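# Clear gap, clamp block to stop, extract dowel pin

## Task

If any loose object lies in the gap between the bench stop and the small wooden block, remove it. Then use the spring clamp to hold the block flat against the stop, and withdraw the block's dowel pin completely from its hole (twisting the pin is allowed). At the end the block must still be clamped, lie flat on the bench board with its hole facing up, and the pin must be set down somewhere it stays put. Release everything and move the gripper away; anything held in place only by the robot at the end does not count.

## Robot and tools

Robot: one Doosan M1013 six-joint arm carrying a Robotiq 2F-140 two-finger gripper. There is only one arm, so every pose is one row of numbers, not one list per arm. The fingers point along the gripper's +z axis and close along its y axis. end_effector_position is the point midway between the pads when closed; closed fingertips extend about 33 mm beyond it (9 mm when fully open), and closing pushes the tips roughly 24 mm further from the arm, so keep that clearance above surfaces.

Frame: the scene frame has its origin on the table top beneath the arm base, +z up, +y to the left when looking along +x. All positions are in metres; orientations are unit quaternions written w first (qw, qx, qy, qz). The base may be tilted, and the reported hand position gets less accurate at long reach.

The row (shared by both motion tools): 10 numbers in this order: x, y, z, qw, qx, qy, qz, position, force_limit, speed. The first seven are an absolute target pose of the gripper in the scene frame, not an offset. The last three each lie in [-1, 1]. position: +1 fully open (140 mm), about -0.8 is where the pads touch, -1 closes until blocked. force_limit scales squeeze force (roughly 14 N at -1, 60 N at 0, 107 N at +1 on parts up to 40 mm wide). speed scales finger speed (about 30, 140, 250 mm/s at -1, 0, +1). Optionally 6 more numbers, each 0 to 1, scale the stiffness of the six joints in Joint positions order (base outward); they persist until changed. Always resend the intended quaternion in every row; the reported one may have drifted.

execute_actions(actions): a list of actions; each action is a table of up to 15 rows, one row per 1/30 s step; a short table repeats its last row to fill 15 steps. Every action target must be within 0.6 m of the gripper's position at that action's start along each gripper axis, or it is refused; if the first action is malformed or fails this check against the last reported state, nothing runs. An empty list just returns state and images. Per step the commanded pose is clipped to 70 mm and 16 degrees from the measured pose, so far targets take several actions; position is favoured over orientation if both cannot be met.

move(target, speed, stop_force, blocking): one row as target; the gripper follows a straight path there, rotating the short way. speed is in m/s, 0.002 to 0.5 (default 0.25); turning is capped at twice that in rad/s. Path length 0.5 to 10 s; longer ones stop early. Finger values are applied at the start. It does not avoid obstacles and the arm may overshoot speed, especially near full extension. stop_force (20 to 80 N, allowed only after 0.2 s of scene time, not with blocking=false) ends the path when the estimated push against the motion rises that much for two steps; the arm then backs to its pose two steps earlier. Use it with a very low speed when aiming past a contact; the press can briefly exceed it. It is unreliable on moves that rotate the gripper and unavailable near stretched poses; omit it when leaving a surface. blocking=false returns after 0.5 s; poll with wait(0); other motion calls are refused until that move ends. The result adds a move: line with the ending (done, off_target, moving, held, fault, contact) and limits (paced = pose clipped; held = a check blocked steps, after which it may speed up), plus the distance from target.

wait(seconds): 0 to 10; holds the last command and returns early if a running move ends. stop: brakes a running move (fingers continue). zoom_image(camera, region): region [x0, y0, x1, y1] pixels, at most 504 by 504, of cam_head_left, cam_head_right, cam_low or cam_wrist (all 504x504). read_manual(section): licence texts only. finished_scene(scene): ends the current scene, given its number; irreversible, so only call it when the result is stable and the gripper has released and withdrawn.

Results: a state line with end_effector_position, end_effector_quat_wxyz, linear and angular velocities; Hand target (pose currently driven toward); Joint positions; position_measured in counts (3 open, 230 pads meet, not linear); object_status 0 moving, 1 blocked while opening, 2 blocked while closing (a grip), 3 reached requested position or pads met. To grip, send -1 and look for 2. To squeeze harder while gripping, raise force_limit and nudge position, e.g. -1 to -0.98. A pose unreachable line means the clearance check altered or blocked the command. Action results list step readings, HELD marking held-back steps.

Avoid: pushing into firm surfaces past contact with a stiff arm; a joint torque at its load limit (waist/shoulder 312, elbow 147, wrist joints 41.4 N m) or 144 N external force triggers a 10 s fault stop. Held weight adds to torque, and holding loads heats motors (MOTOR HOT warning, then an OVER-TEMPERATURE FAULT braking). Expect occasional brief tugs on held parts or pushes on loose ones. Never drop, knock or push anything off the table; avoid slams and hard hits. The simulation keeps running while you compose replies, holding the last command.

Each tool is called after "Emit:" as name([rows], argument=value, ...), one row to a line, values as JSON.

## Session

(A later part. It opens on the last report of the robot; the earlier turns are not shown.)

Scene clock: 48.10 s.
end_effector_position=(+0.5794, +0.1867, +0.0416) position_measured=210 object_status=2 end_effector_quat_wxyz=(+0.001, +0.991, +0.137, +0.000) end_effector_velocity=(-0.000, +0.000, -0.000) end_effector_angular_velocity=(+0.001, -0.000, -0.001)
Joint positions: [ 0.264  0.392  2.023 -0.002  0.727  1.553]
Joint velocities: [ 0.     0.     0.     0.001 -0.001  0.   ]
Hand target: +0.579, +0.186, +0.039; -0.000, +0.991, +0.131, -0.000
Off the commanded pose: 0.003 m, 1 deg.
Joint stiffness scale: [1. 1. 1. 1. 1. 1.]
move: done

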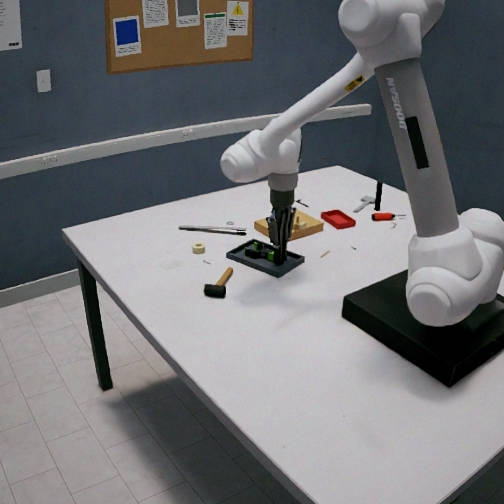

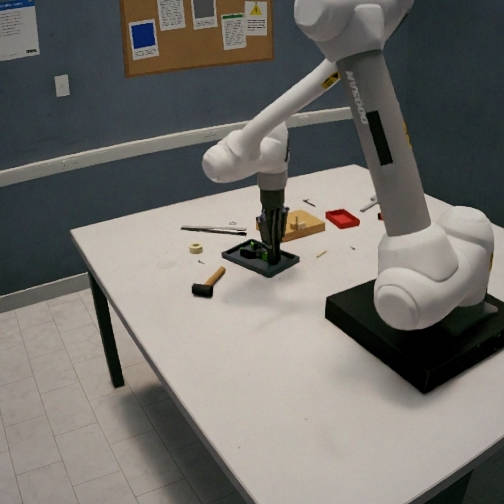

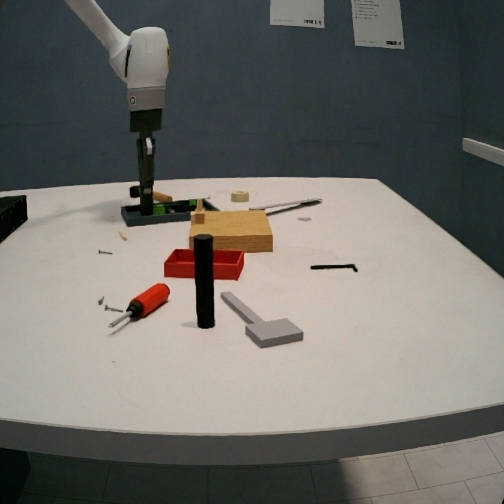

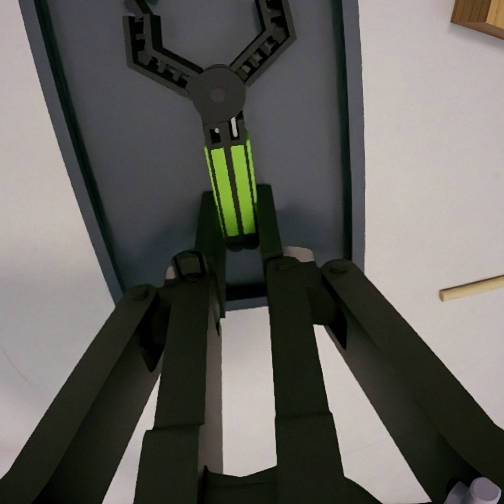

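Emit:
move(target=[0.579,0.186,0.15,0,0.9914,0.1305,0,-1,1,-1], speed=0.1)

Emit:
move(target=[0.705,-0.115,0.14,0,0.7071,0.7071,0,-1,1,-1], speed=0.18)

Emit:
move(target=[0.705,-0.115,0.095,0,0.7071,0.7071,0,-1,1,-1], speed=0.05)

Emit:
zoom_image(camera="cam_head_left", region=[250,170,370,250])

Emit:
zoom_image(camera="cam_low", region=[140,150,260,270])

Scene clock: 52.63 s.
end_effector_position=(+0.5790, +0.1866, +0.1474) position_measured=210 object_status=2 end_effector_quat_wxyz=(+0.002, +0.991, +0.137, +0.000) end_effector_velocity=(-0.001, -0.000, +0.002) end_effector_angular_velocity=(-0.001, +0.002, -0.000)
Joint positions: [ 0.264  0.265  1.954 -0.002  0.923  1.553]
Joint velocities: [ 0.    -0.001 -0.002 -0.     0.005  0.   ]
Hand target: +0.579, +0.186, +0.150; -0.000, +0.991, +0.131, +0.000
Off the commanded pose: 0.003 m, 1 deg.
Joint stiffness scale: [1. 1. 1. 1. 1. 1.]
move: done

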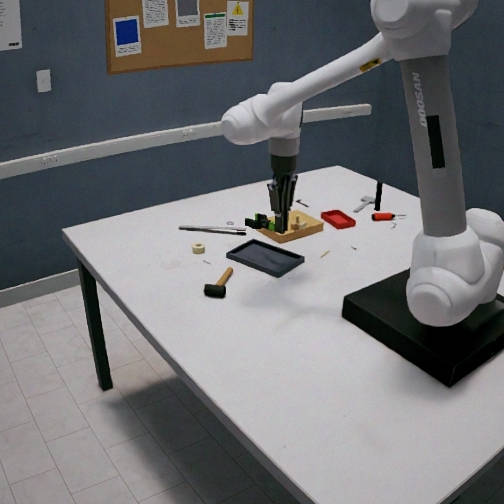

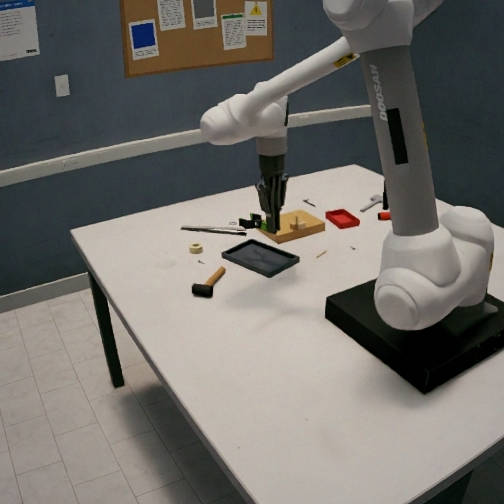

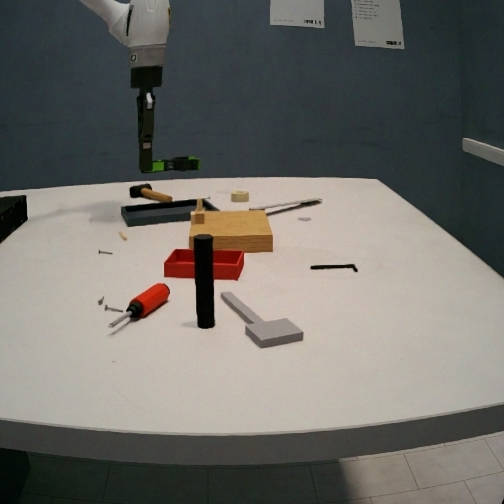

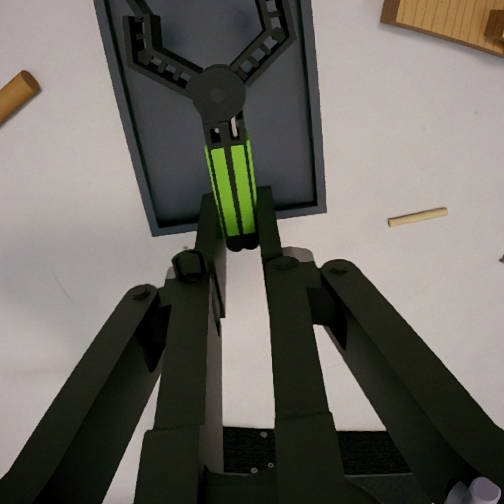

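Scene clock: 56.70 s.
end_effector_position=(+0.7055, -0.1137, +0.1407) position_measured=210 object_status=2 end_effector_quat_wxyz=(+0.003, +0.708, +0.706, +0.000) end_effector_velocity=(+0.001, -0.002, +0.000) end_effector_angular_velocity=(+0.000, +0.001, +0.010)
Joint positions: [-0.199  0.416  1.751 -0.002  0.972 -0.203]
Joint velocities: [-0.002  0.002 -0.003  0.     0.002 -0.013]
Hand target: +0.705, -0.115, +0.140; -0.000, +0.707, +0.707, +0.000
Off the commanded pose: 0.002 m, 0 deg.
Joint stiffness scale: [1. 1. 1. 1. 1. 1.]
move: done

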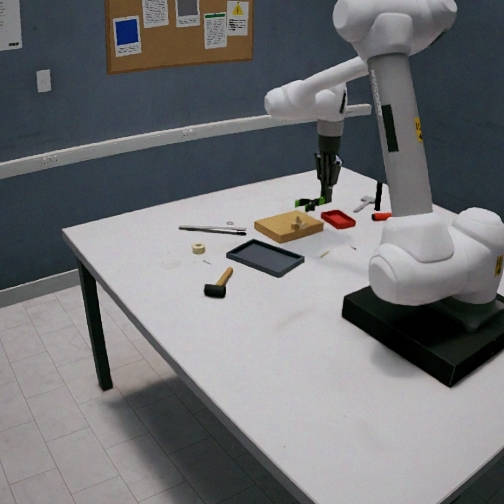

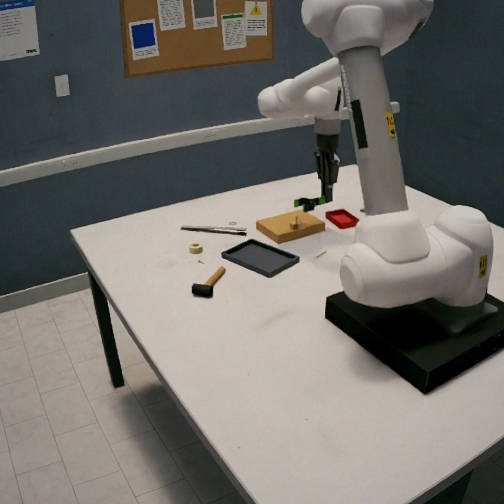

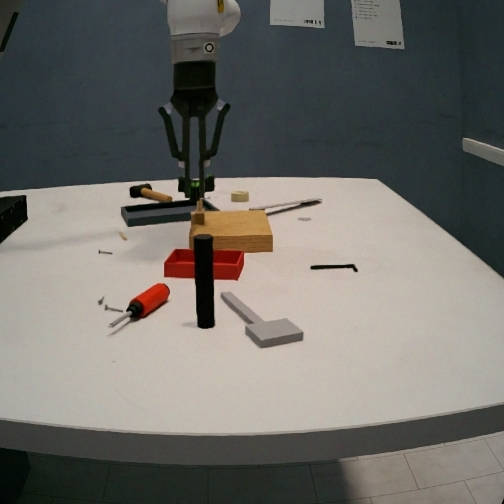

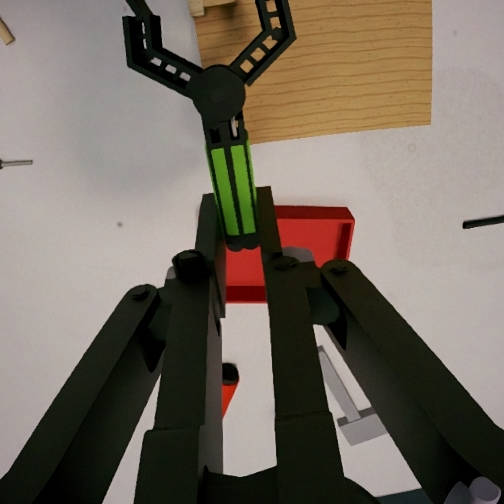

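Scene clock: 57.97 s.
end_effector_position=(+0.7052, -0.1137, +0.0979) position_measured=210 object_status=2 end_effector_quat_wxyz=(+0.001, +0.708, +0.706, -0.001) end_effector_velocity=(+0.001, -0.000, -0.001) end_effector_angular_velocity=(-0.001, -0.003, +0.001)
Joint positions: [-0.199  0.459  1.778 -0.002  0.907 -0.203]
Joint velocities: [ 0.     0.001  0.     0.    -0.004 -0.   ]
Hand target: +0.705, -0.115, +0.095; +0.000, +0.707, +0.707, -0.000
Off the commanded pose: 0.003 m, 0 deg.
Joint stiffness scale: [1. 1. 1. 1. 1. 1.]
move: done

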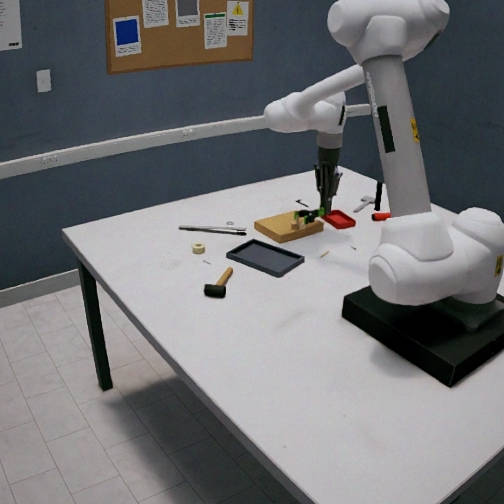

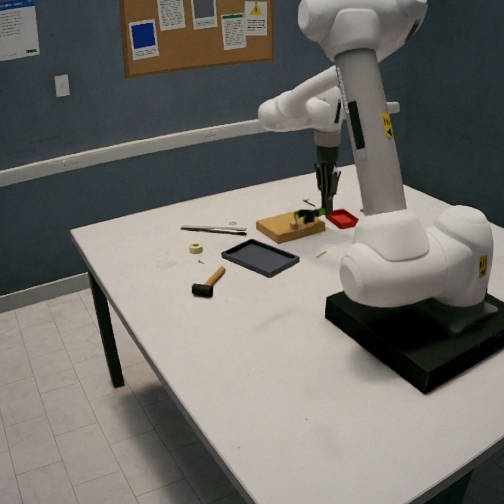

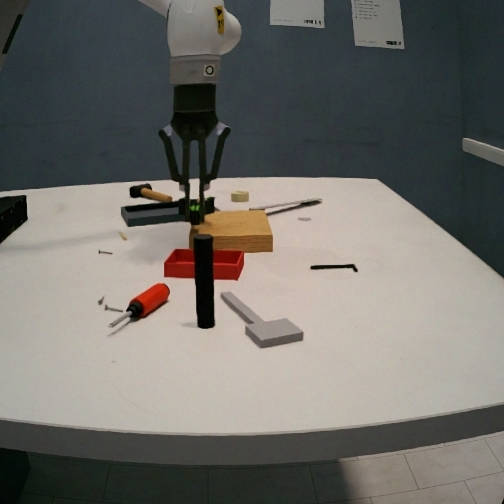

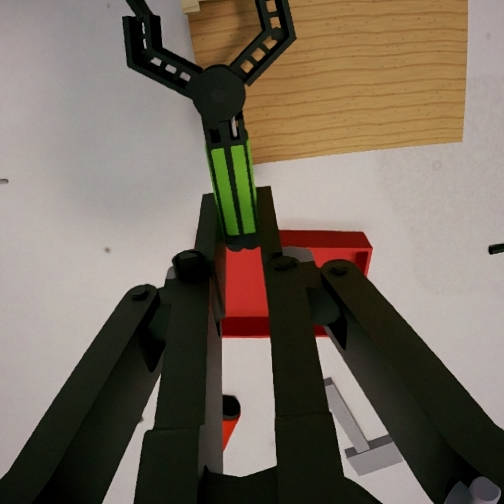

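Region (250, 170, 370, 250) of cam_head_left's 504x504 image, scaled by 4.200, with more detail than that image has.

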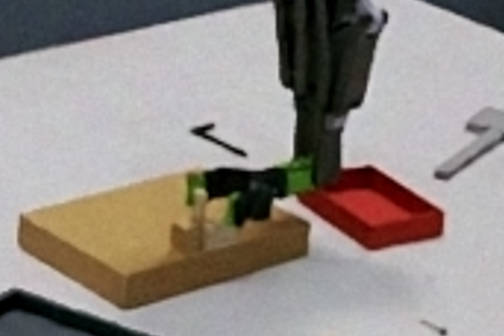

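Region (140, 150, 260, 270) of cam_low's 504x504 image, scaled by 4.200, with more detail than that image has.

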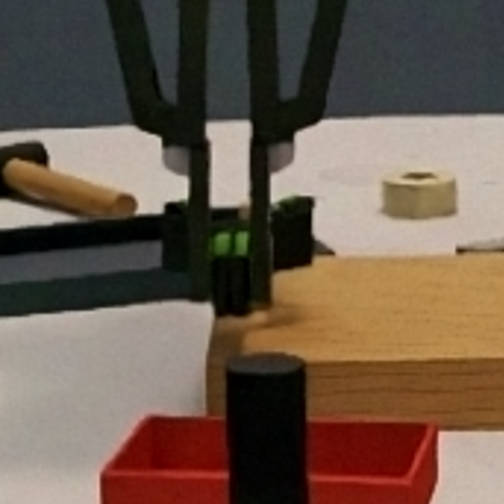

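Emit:
move(target=[0.705,-0.103,0.072,0,0.7071,0.7071,0,-1,1,-1], speed=0.02)

Emit:
zoom_image(camera="cam_head_left", region=[270,190,345,245])

Emit:
zoom_image(camera="cam_low", region=[160,180,240,260])

Scene clock: 62.87 s.
end_effector_position=(+0.7047, -0.1060, +0.0748) position_measured=210 object_status=2 end_effector_quat_wxyz=(+0.001, +0.705, +0.709, -0.001) end_effector_velocity=(+0.000, +0.001, -0.001) end_effector_angular_velocity=(-0.000, -0.000, +0.001)
Joint positions: [-0.189  0.481  1.795 -0.002  0.868 -0.202]
Joint velocities: [ 0.001  0.002  0.001 -0.    -0.002  0.001]
Hand target: +0.705, -0.103, +0.072; -0.000, +0.707, +0.707, -0.000
Off the commanded pose: 0.004 m, 0 deg.
Joint stiffness scale: [1. 1. 1. 1. 1. 1.]
move: off_target

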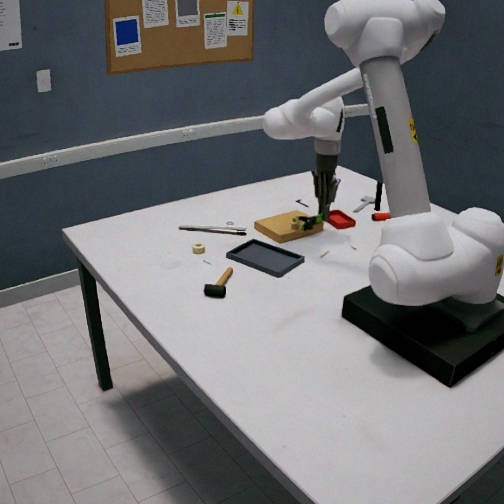

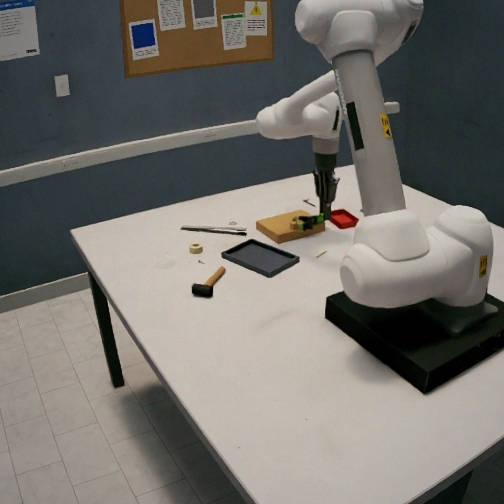

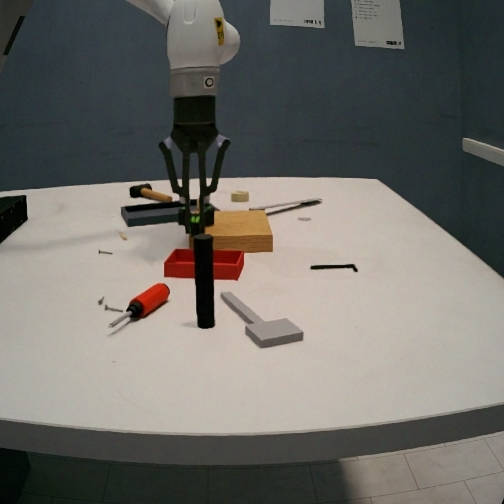

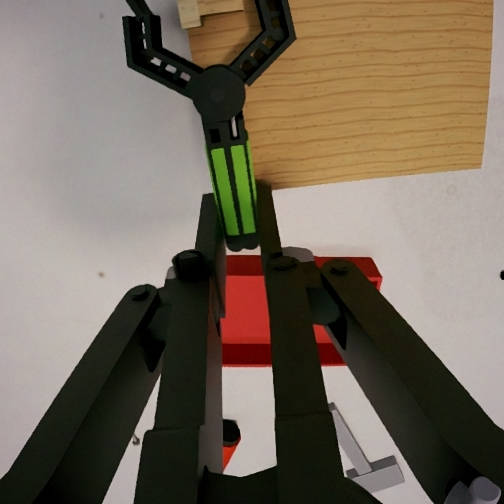

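Region (270, 190, 345, 245) of cam_head_left's 504x504 image, scaled by 6.720, with more detail than that image has; it fills the top 370 rows of this view, and the rest is white.

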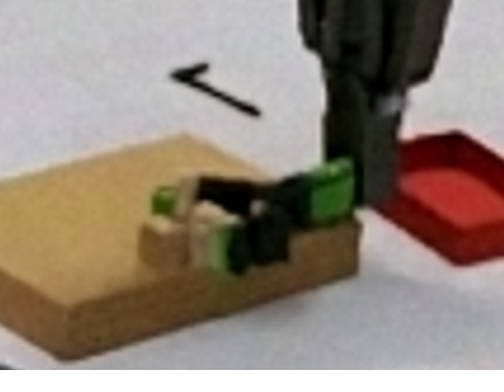

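Region (160, 180, 240, 260) of cam_low's 504x504 image, scaled by 6.300, with more detail than that image has.

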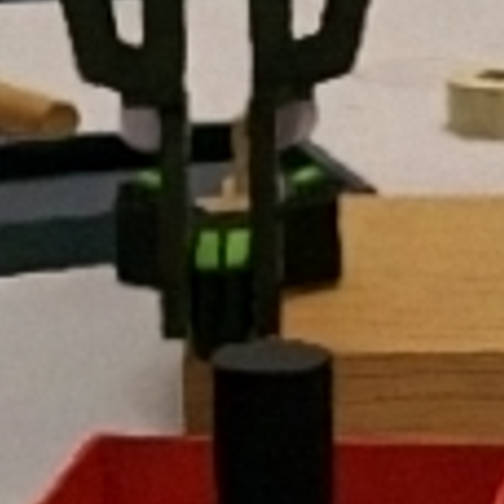

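Emit:
move(target=[0.706,-0.103,0.067,0,0.7071,0.7071,0,-1,1,-1], speed=0.01)

Emit:
move(target=[0.706,-0.103,0.067,0,0.7071,0.7071,0,0.2,1,-1], speed=0.01)

Emit:
move(target=[0.706,-0.09,0.13,0,0.7071,0.7071,0,0.2,1,-1], speed=0.1)

Emit:
move(target=[0.709,0.008,0.125,0,0.7071,0.7071,0,-0.4,1,0], speed=0.1)

Emit:
zoom_image(camera="cam_low", region=[160,170,240,250])

Emit:
zoom_image(camera="cam_head_left", region=[270,190,345,245])

Scene clock: 67.07 s.
end_effector_position=(+0.7056, -0.1061, +0.0710) position_measured=210 object_status=2 end_effector_quat_wxyz=(+0.001, +0.705, +0.709, -0.001) end_effector_velocity=(+0.000, -0.000, -0.000) end_effector_angular_velocity=(-0.000, +0.000, -0.000)
Joint positions: [-0.189  0.486  1.795 -0.002  0.862 -0.202]
Joint velocities: [-0.  0. -0. -0.  0.  0.]
Hand target: +0.706, -0.103, +0.067; -0.000, +0.707, +0.707, -0.000
Off the commanded pose: 0.005 m, 0 deg.
Joint stiffness scale: [1. 1. 1. 1. 1. 1.]
move: off_target

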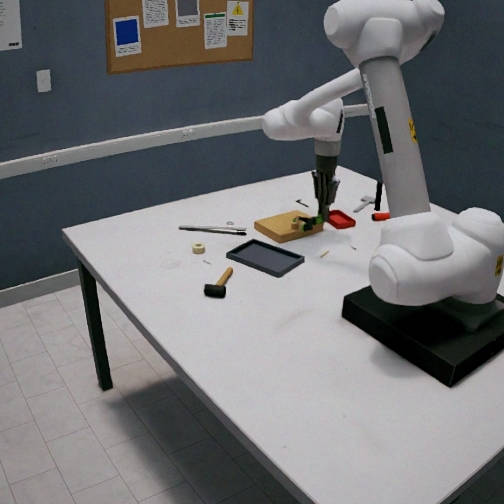

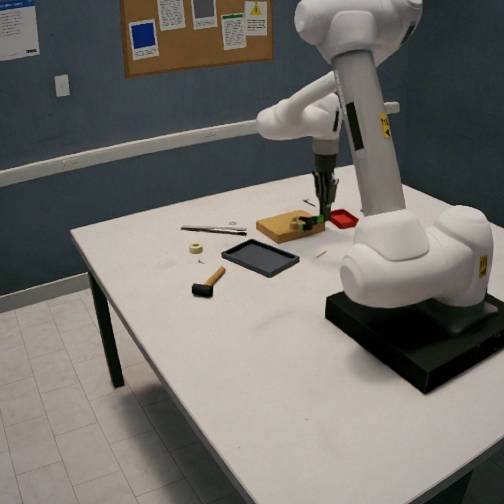

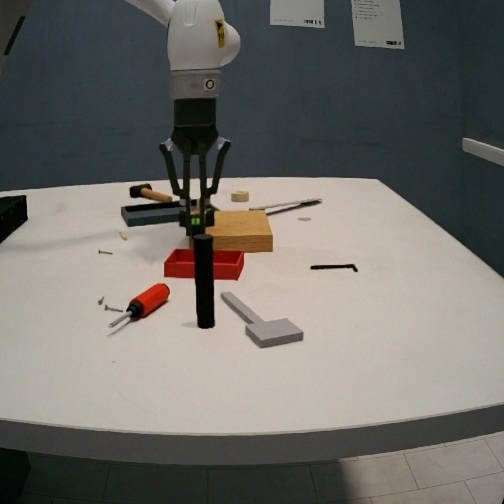

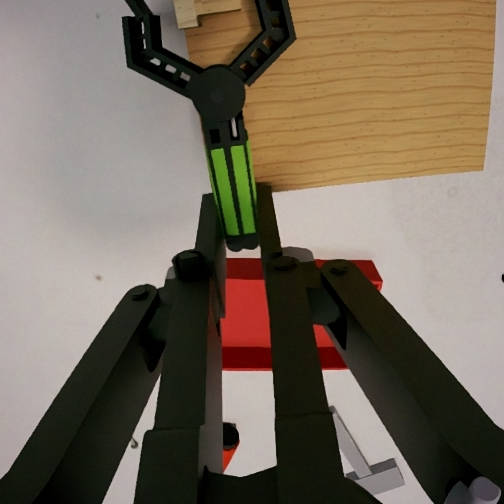

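Scene clock: 69.47 s.
end_effector_position=(+0.7058, -0.1059, +0.0696) position_measured=104 object_status=0 end_effector_quat_wxyz=(+0.001, +0.705, +0.710, -0.001) end_effector_velocity=(+0.000, -0.000, +0.000) end_effector_angular_velocity=(-0.001, -0.000, +0.001)
Joint positions: [-0.189  0.488  1.796 -0.002  0.86  -0.202]
Joint velocities: [ 0.    -0.    -0.    -0.001 -0.     0.   ]
Hand target: +0.706, -0.103, +0.067; -0.000, +0.707, +0.707, -0.000
Off the commanded pose: 0.004 m, 0 deg.
Joint stiffness scale: [1. 1. 1. 1. 1. 1.]
move: off_target

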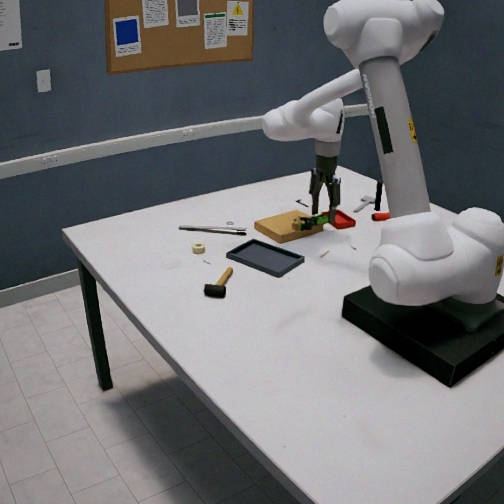

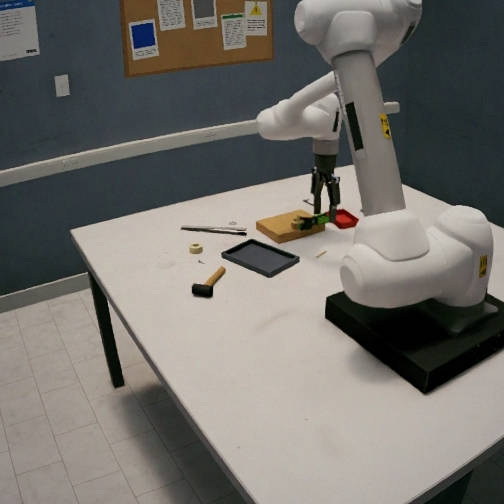

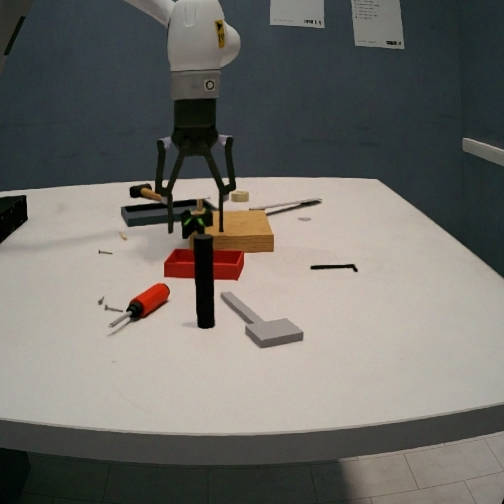

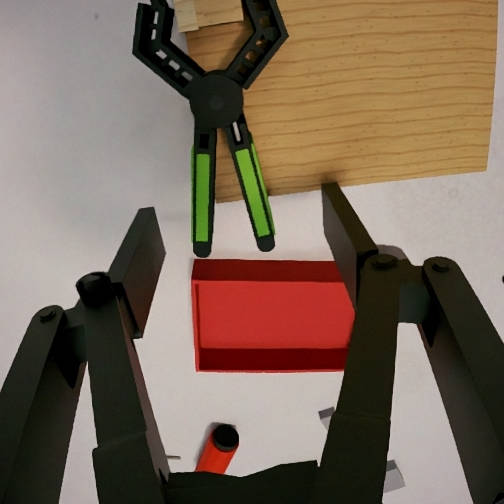

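Scene clock: 70.50 s.
end_effector_position=(+0.7057, -0.0931, +0.1271) position_measured=104 object_status=3 end_effector_quat_wxyz=(+0.001, +0.705, +0.709, -0.001) end_effector_velocity=(-0.001, +0.001, +0.001) end_effector_angular_velocity=(+0.000, +0.002, -0.000)
Joint positions: [-0.171  0.427  1.764 -0.002  0.953 -0.184]
Joint velocities: [ 0.001 -0.001 -0.001 -0.     0.004  0.001]
Hand target: +0.706, -0.090, +0.130; +0.000, +0.707, +0.707, +0.000
Off the commanded pose: 0.004 m, 0 deg.
Joint stiffness scale: [1. 1. 1. 1. 1. 1.]
move: off_target

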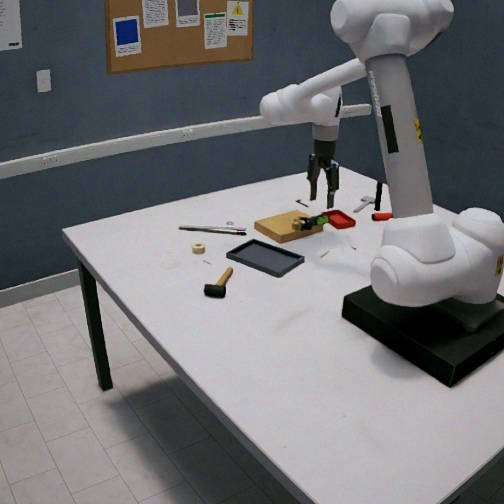

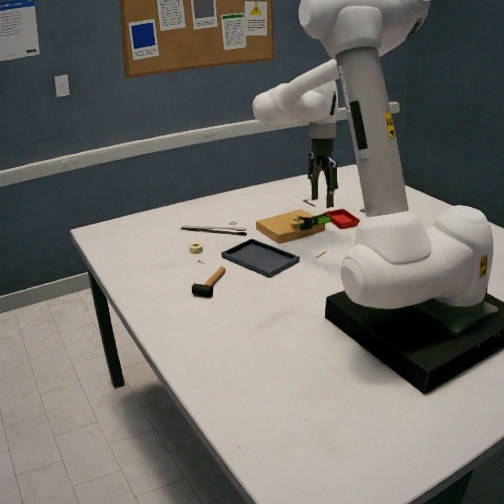

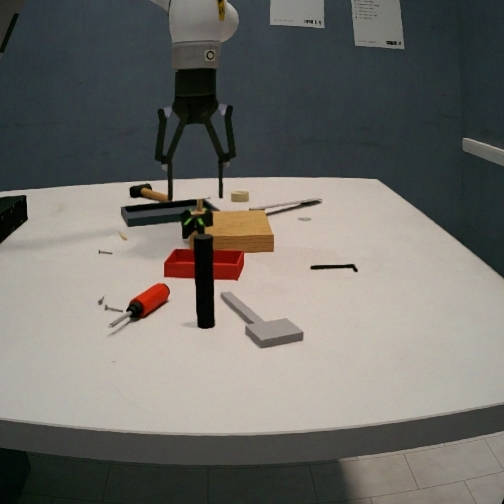

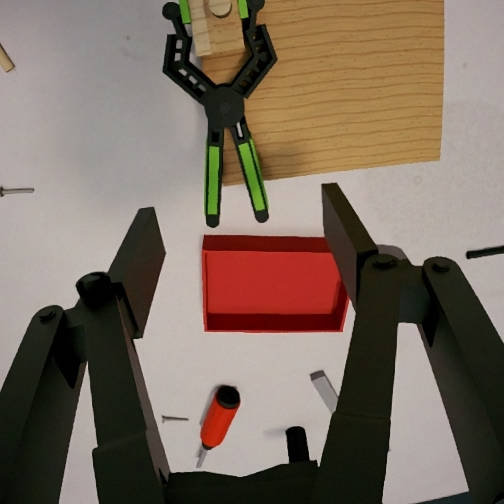

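Scene clock: 71.93 s.
end_effector_position=(+0.7079, +0.0047, +0.1247) position_measured=179 object_status=3 end_effector_quat_wxyz=(-0.001, +0.705, +0.709, -0.003) end_effector_velocity=(+0.000, +0.002, -0.000) end_effector_angular_velocity=(+0.000, -0.000, -0.002)
Joint positions: [-0.033  0.426  1.77  -0.002  0.952 -0.047]
Joint velocities: [ 0.003  0.001  0.     0.    -0.001  0.005]
Hand target: +0.709, +0.008, +0.125; +0.000, +0.707, +0.707, -0.000
Off the commanded pose: 0.003 m, 0 deg.
Joint stiffness scale: [1. 1. 1. 1. 1. 1.]
move: done

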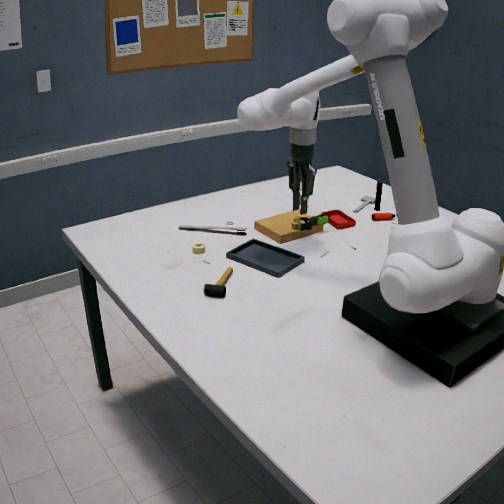

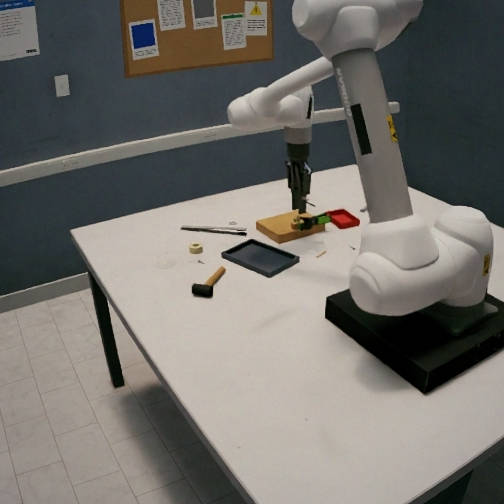

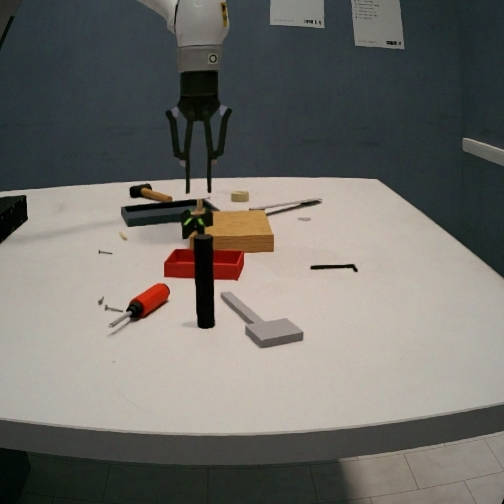

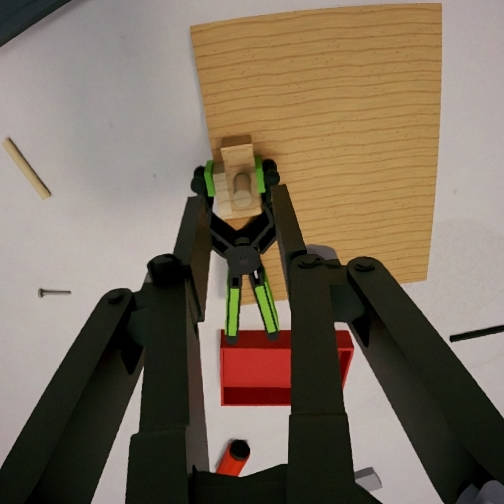

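Region (160, 170, 240, 250) of cam_low's 504x504 image, scaled by 6.300, with more detail than that image has.

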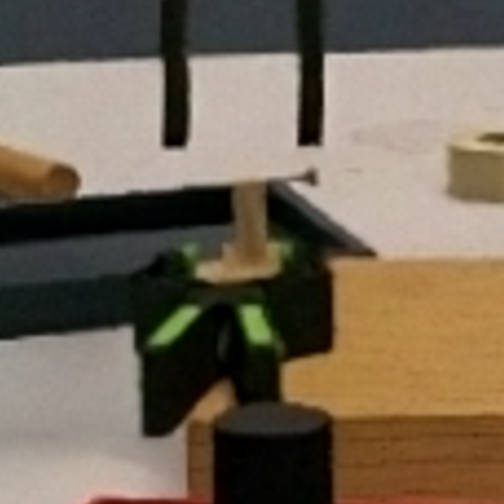

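Region (270, 190, 345, 245) of cam_head_left's 504x504 image, scaled by 6.720, with more detail than that image has; it fills the top 370 rows of this view, and the rest is white.

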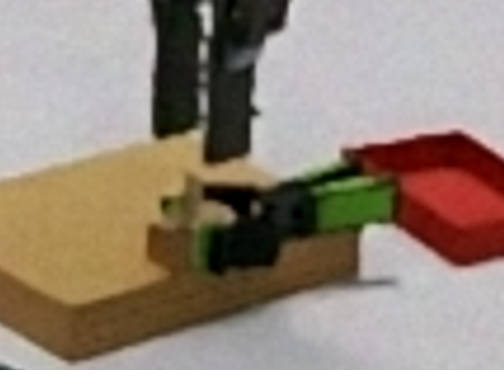

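Emit:
zoom_image(camera="cam_wrist", region=[180,120,300,240])

Region (180, 120, 300, 240) of cam_wrist's 504x504 image, scaled by 4.200, with more detail than that image has.

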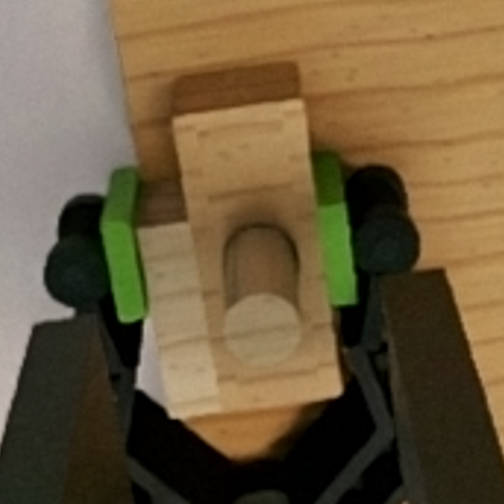

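Emit:
move(target=[0.7105,0.008,0.0945,0,0.7071,0.7071,0,-0.5,1,0], speed=0.04)

Emit:
move(target=[0.7105,0.008,0.0945,0,0.7071,0.7071,0,-1,1,-1], speed=0.04)

Emit:
move(target=[0.71,0.005,0.104,0,0.866,0.5,0,-1,1,-1], speed=0.1)

Emit:
zoom_image(camera="cam_low", region=[160,170,240,250])

Scene clock: 76.77 s.
end_effector_position=(+0.7105, +0.0049, +0.0973) position_measured=192 object_status=3 end_effector_quat_wxyz=(+0.001, +0.705, +0.709, -0.001) end_effector_velocity=(+0.001, -0.000, -0.002) end_effector_angular_velocity=(-0.000, -0.001, -0.000)
Joint positions: [-0.033  0.455  1.786 -0.002  0.903 -0.046]
Joint velocities: [-0.     0.002  0.001 -0.    -0.004  0.   ]
Hand target: +0.710, +0.008, +0.095; -0.000, +0.707, +0.707, -0.000
Off the commanded pose: 0.004 m, 0 deg.
Joint stiffness scale: [1. 1. 1. 1. 1. 1.]
move: off_target

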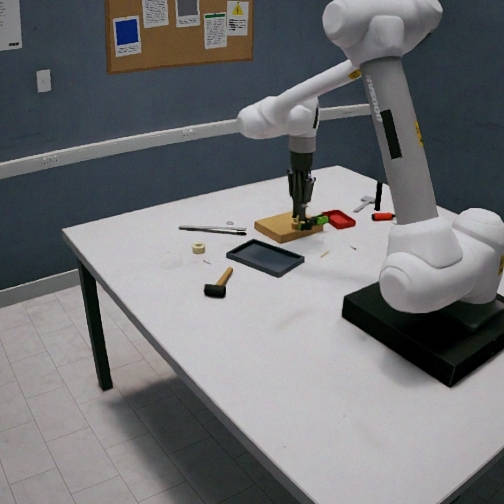

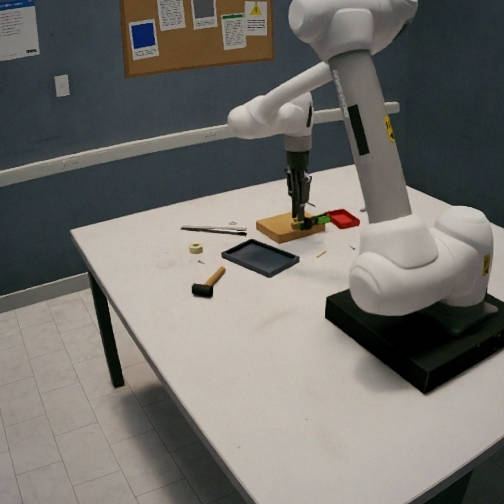

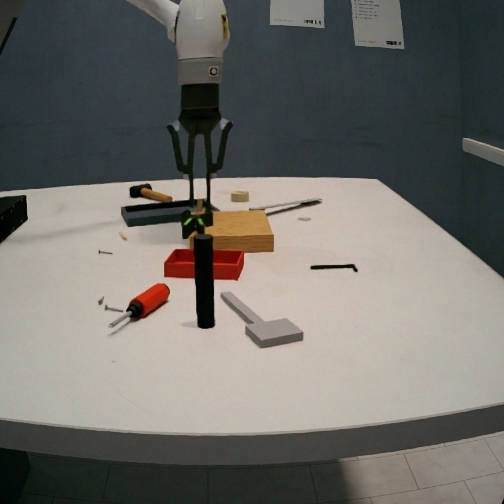

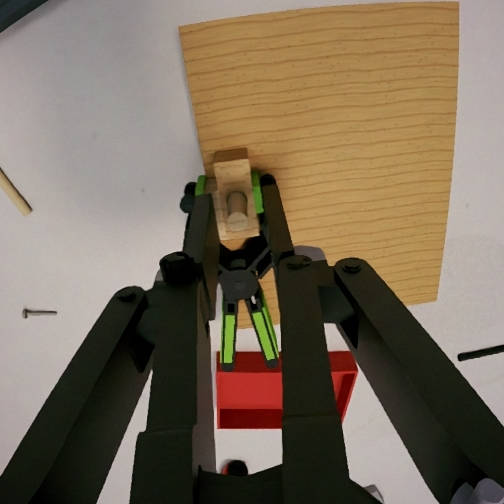

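Scene clock: 77.67 s.
end_effector_position=(+0.7104, +0.0049, +0.0972) position_measured=225 object_status=2 end_effector_quat_wxyz=(+0.001, +0.705, +0.709, -0.001) end_effector_velocity=(-0.000, +0.000, -0.000) end_effector_angular_velocity=(-0.000, +0.001, +0.000)
Joint positions: [-0.033  0.455  1.786 -0.002  0.903 -0.046]
Joint velocities: [ 0.  0.  0. -0.  0. -0.]
Hand target: +0.710, +0.008, +0.095; -0.000, +0.707, +0.707, -0.000
Off the commanded pose: 0.004 m, 0 deg.
Joint stiffness scale: [1. 1. 1. 1. 1. 1.]
move: off_target

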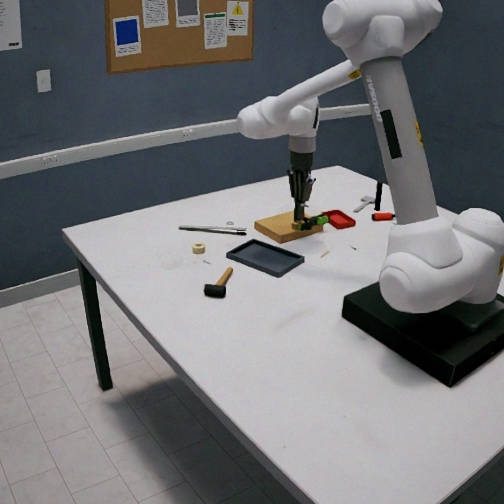

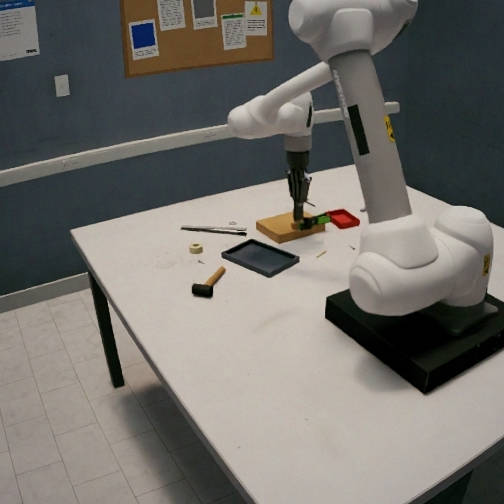

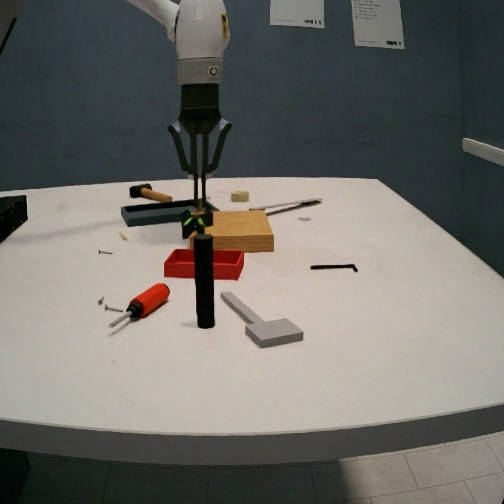

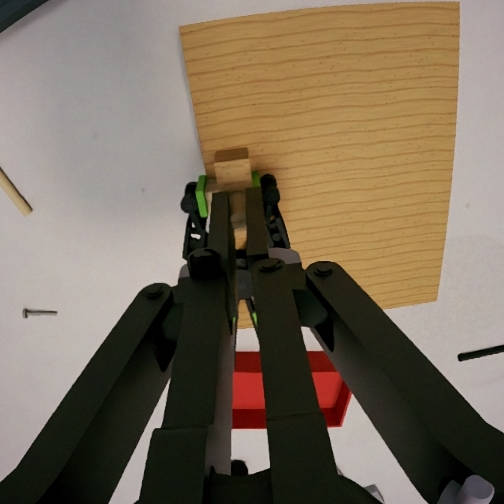

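Scene clock: 80.63 s.
end_effector_position=(+0.7093, +0.0050, +0.1004) position_measured=225 object_status=2 end_effector_quat_wxyz=(+0.001, +0.863, +0.506, -0.001) end_effector_velocity=(+0.000, +0.000, +0.000) end_effector_angular_velocity=(-0.000, -0.001, -0.014)
Joint positions: [-0.033  0.45   1.786 -0.002  0.909  0.471]
Joint velocities: [ 0.    -0.    -0.    -0.    -0.001  0.014]
Hand target: +0.710, +0.005, +0.104; -0.000, +0.866, +0.500, +0.000
Off the commanded pose: 0.004 m, 1 deg.
Joint stiffness scale: [1. 1. 1. 1. 1. 1.]
move: off_target

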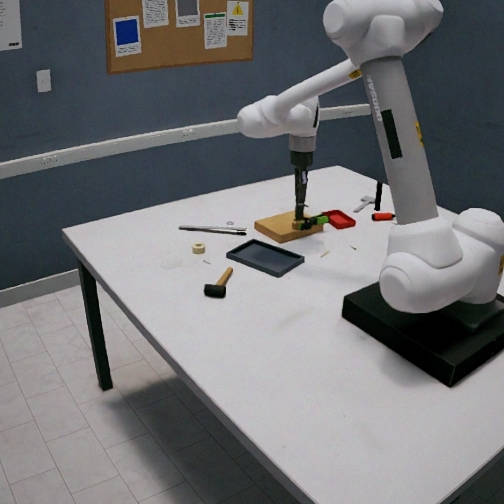

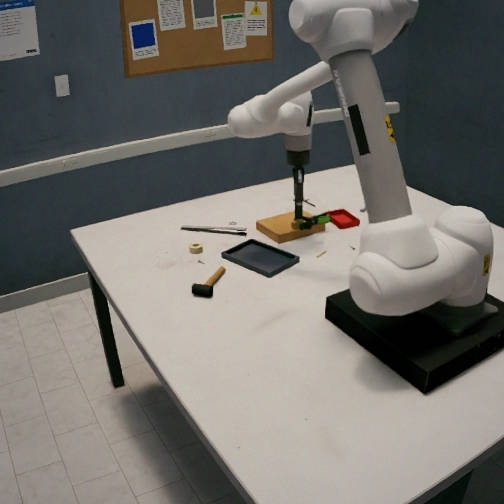

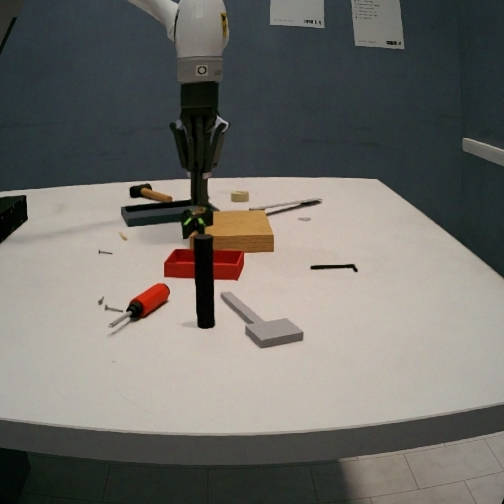

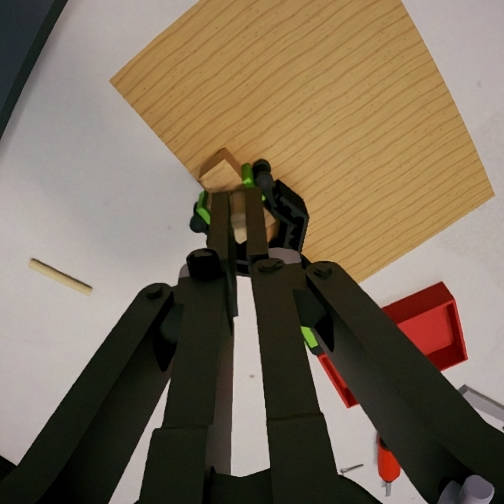

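Region (160, 170, 240, 250) of cam_low's 504x504 image, scaled by 6.300, with more detail than that image has.

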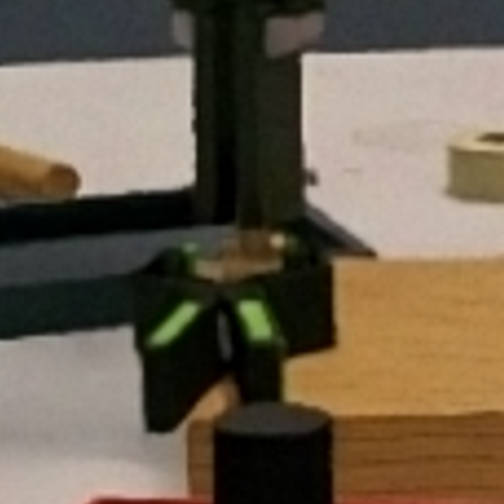

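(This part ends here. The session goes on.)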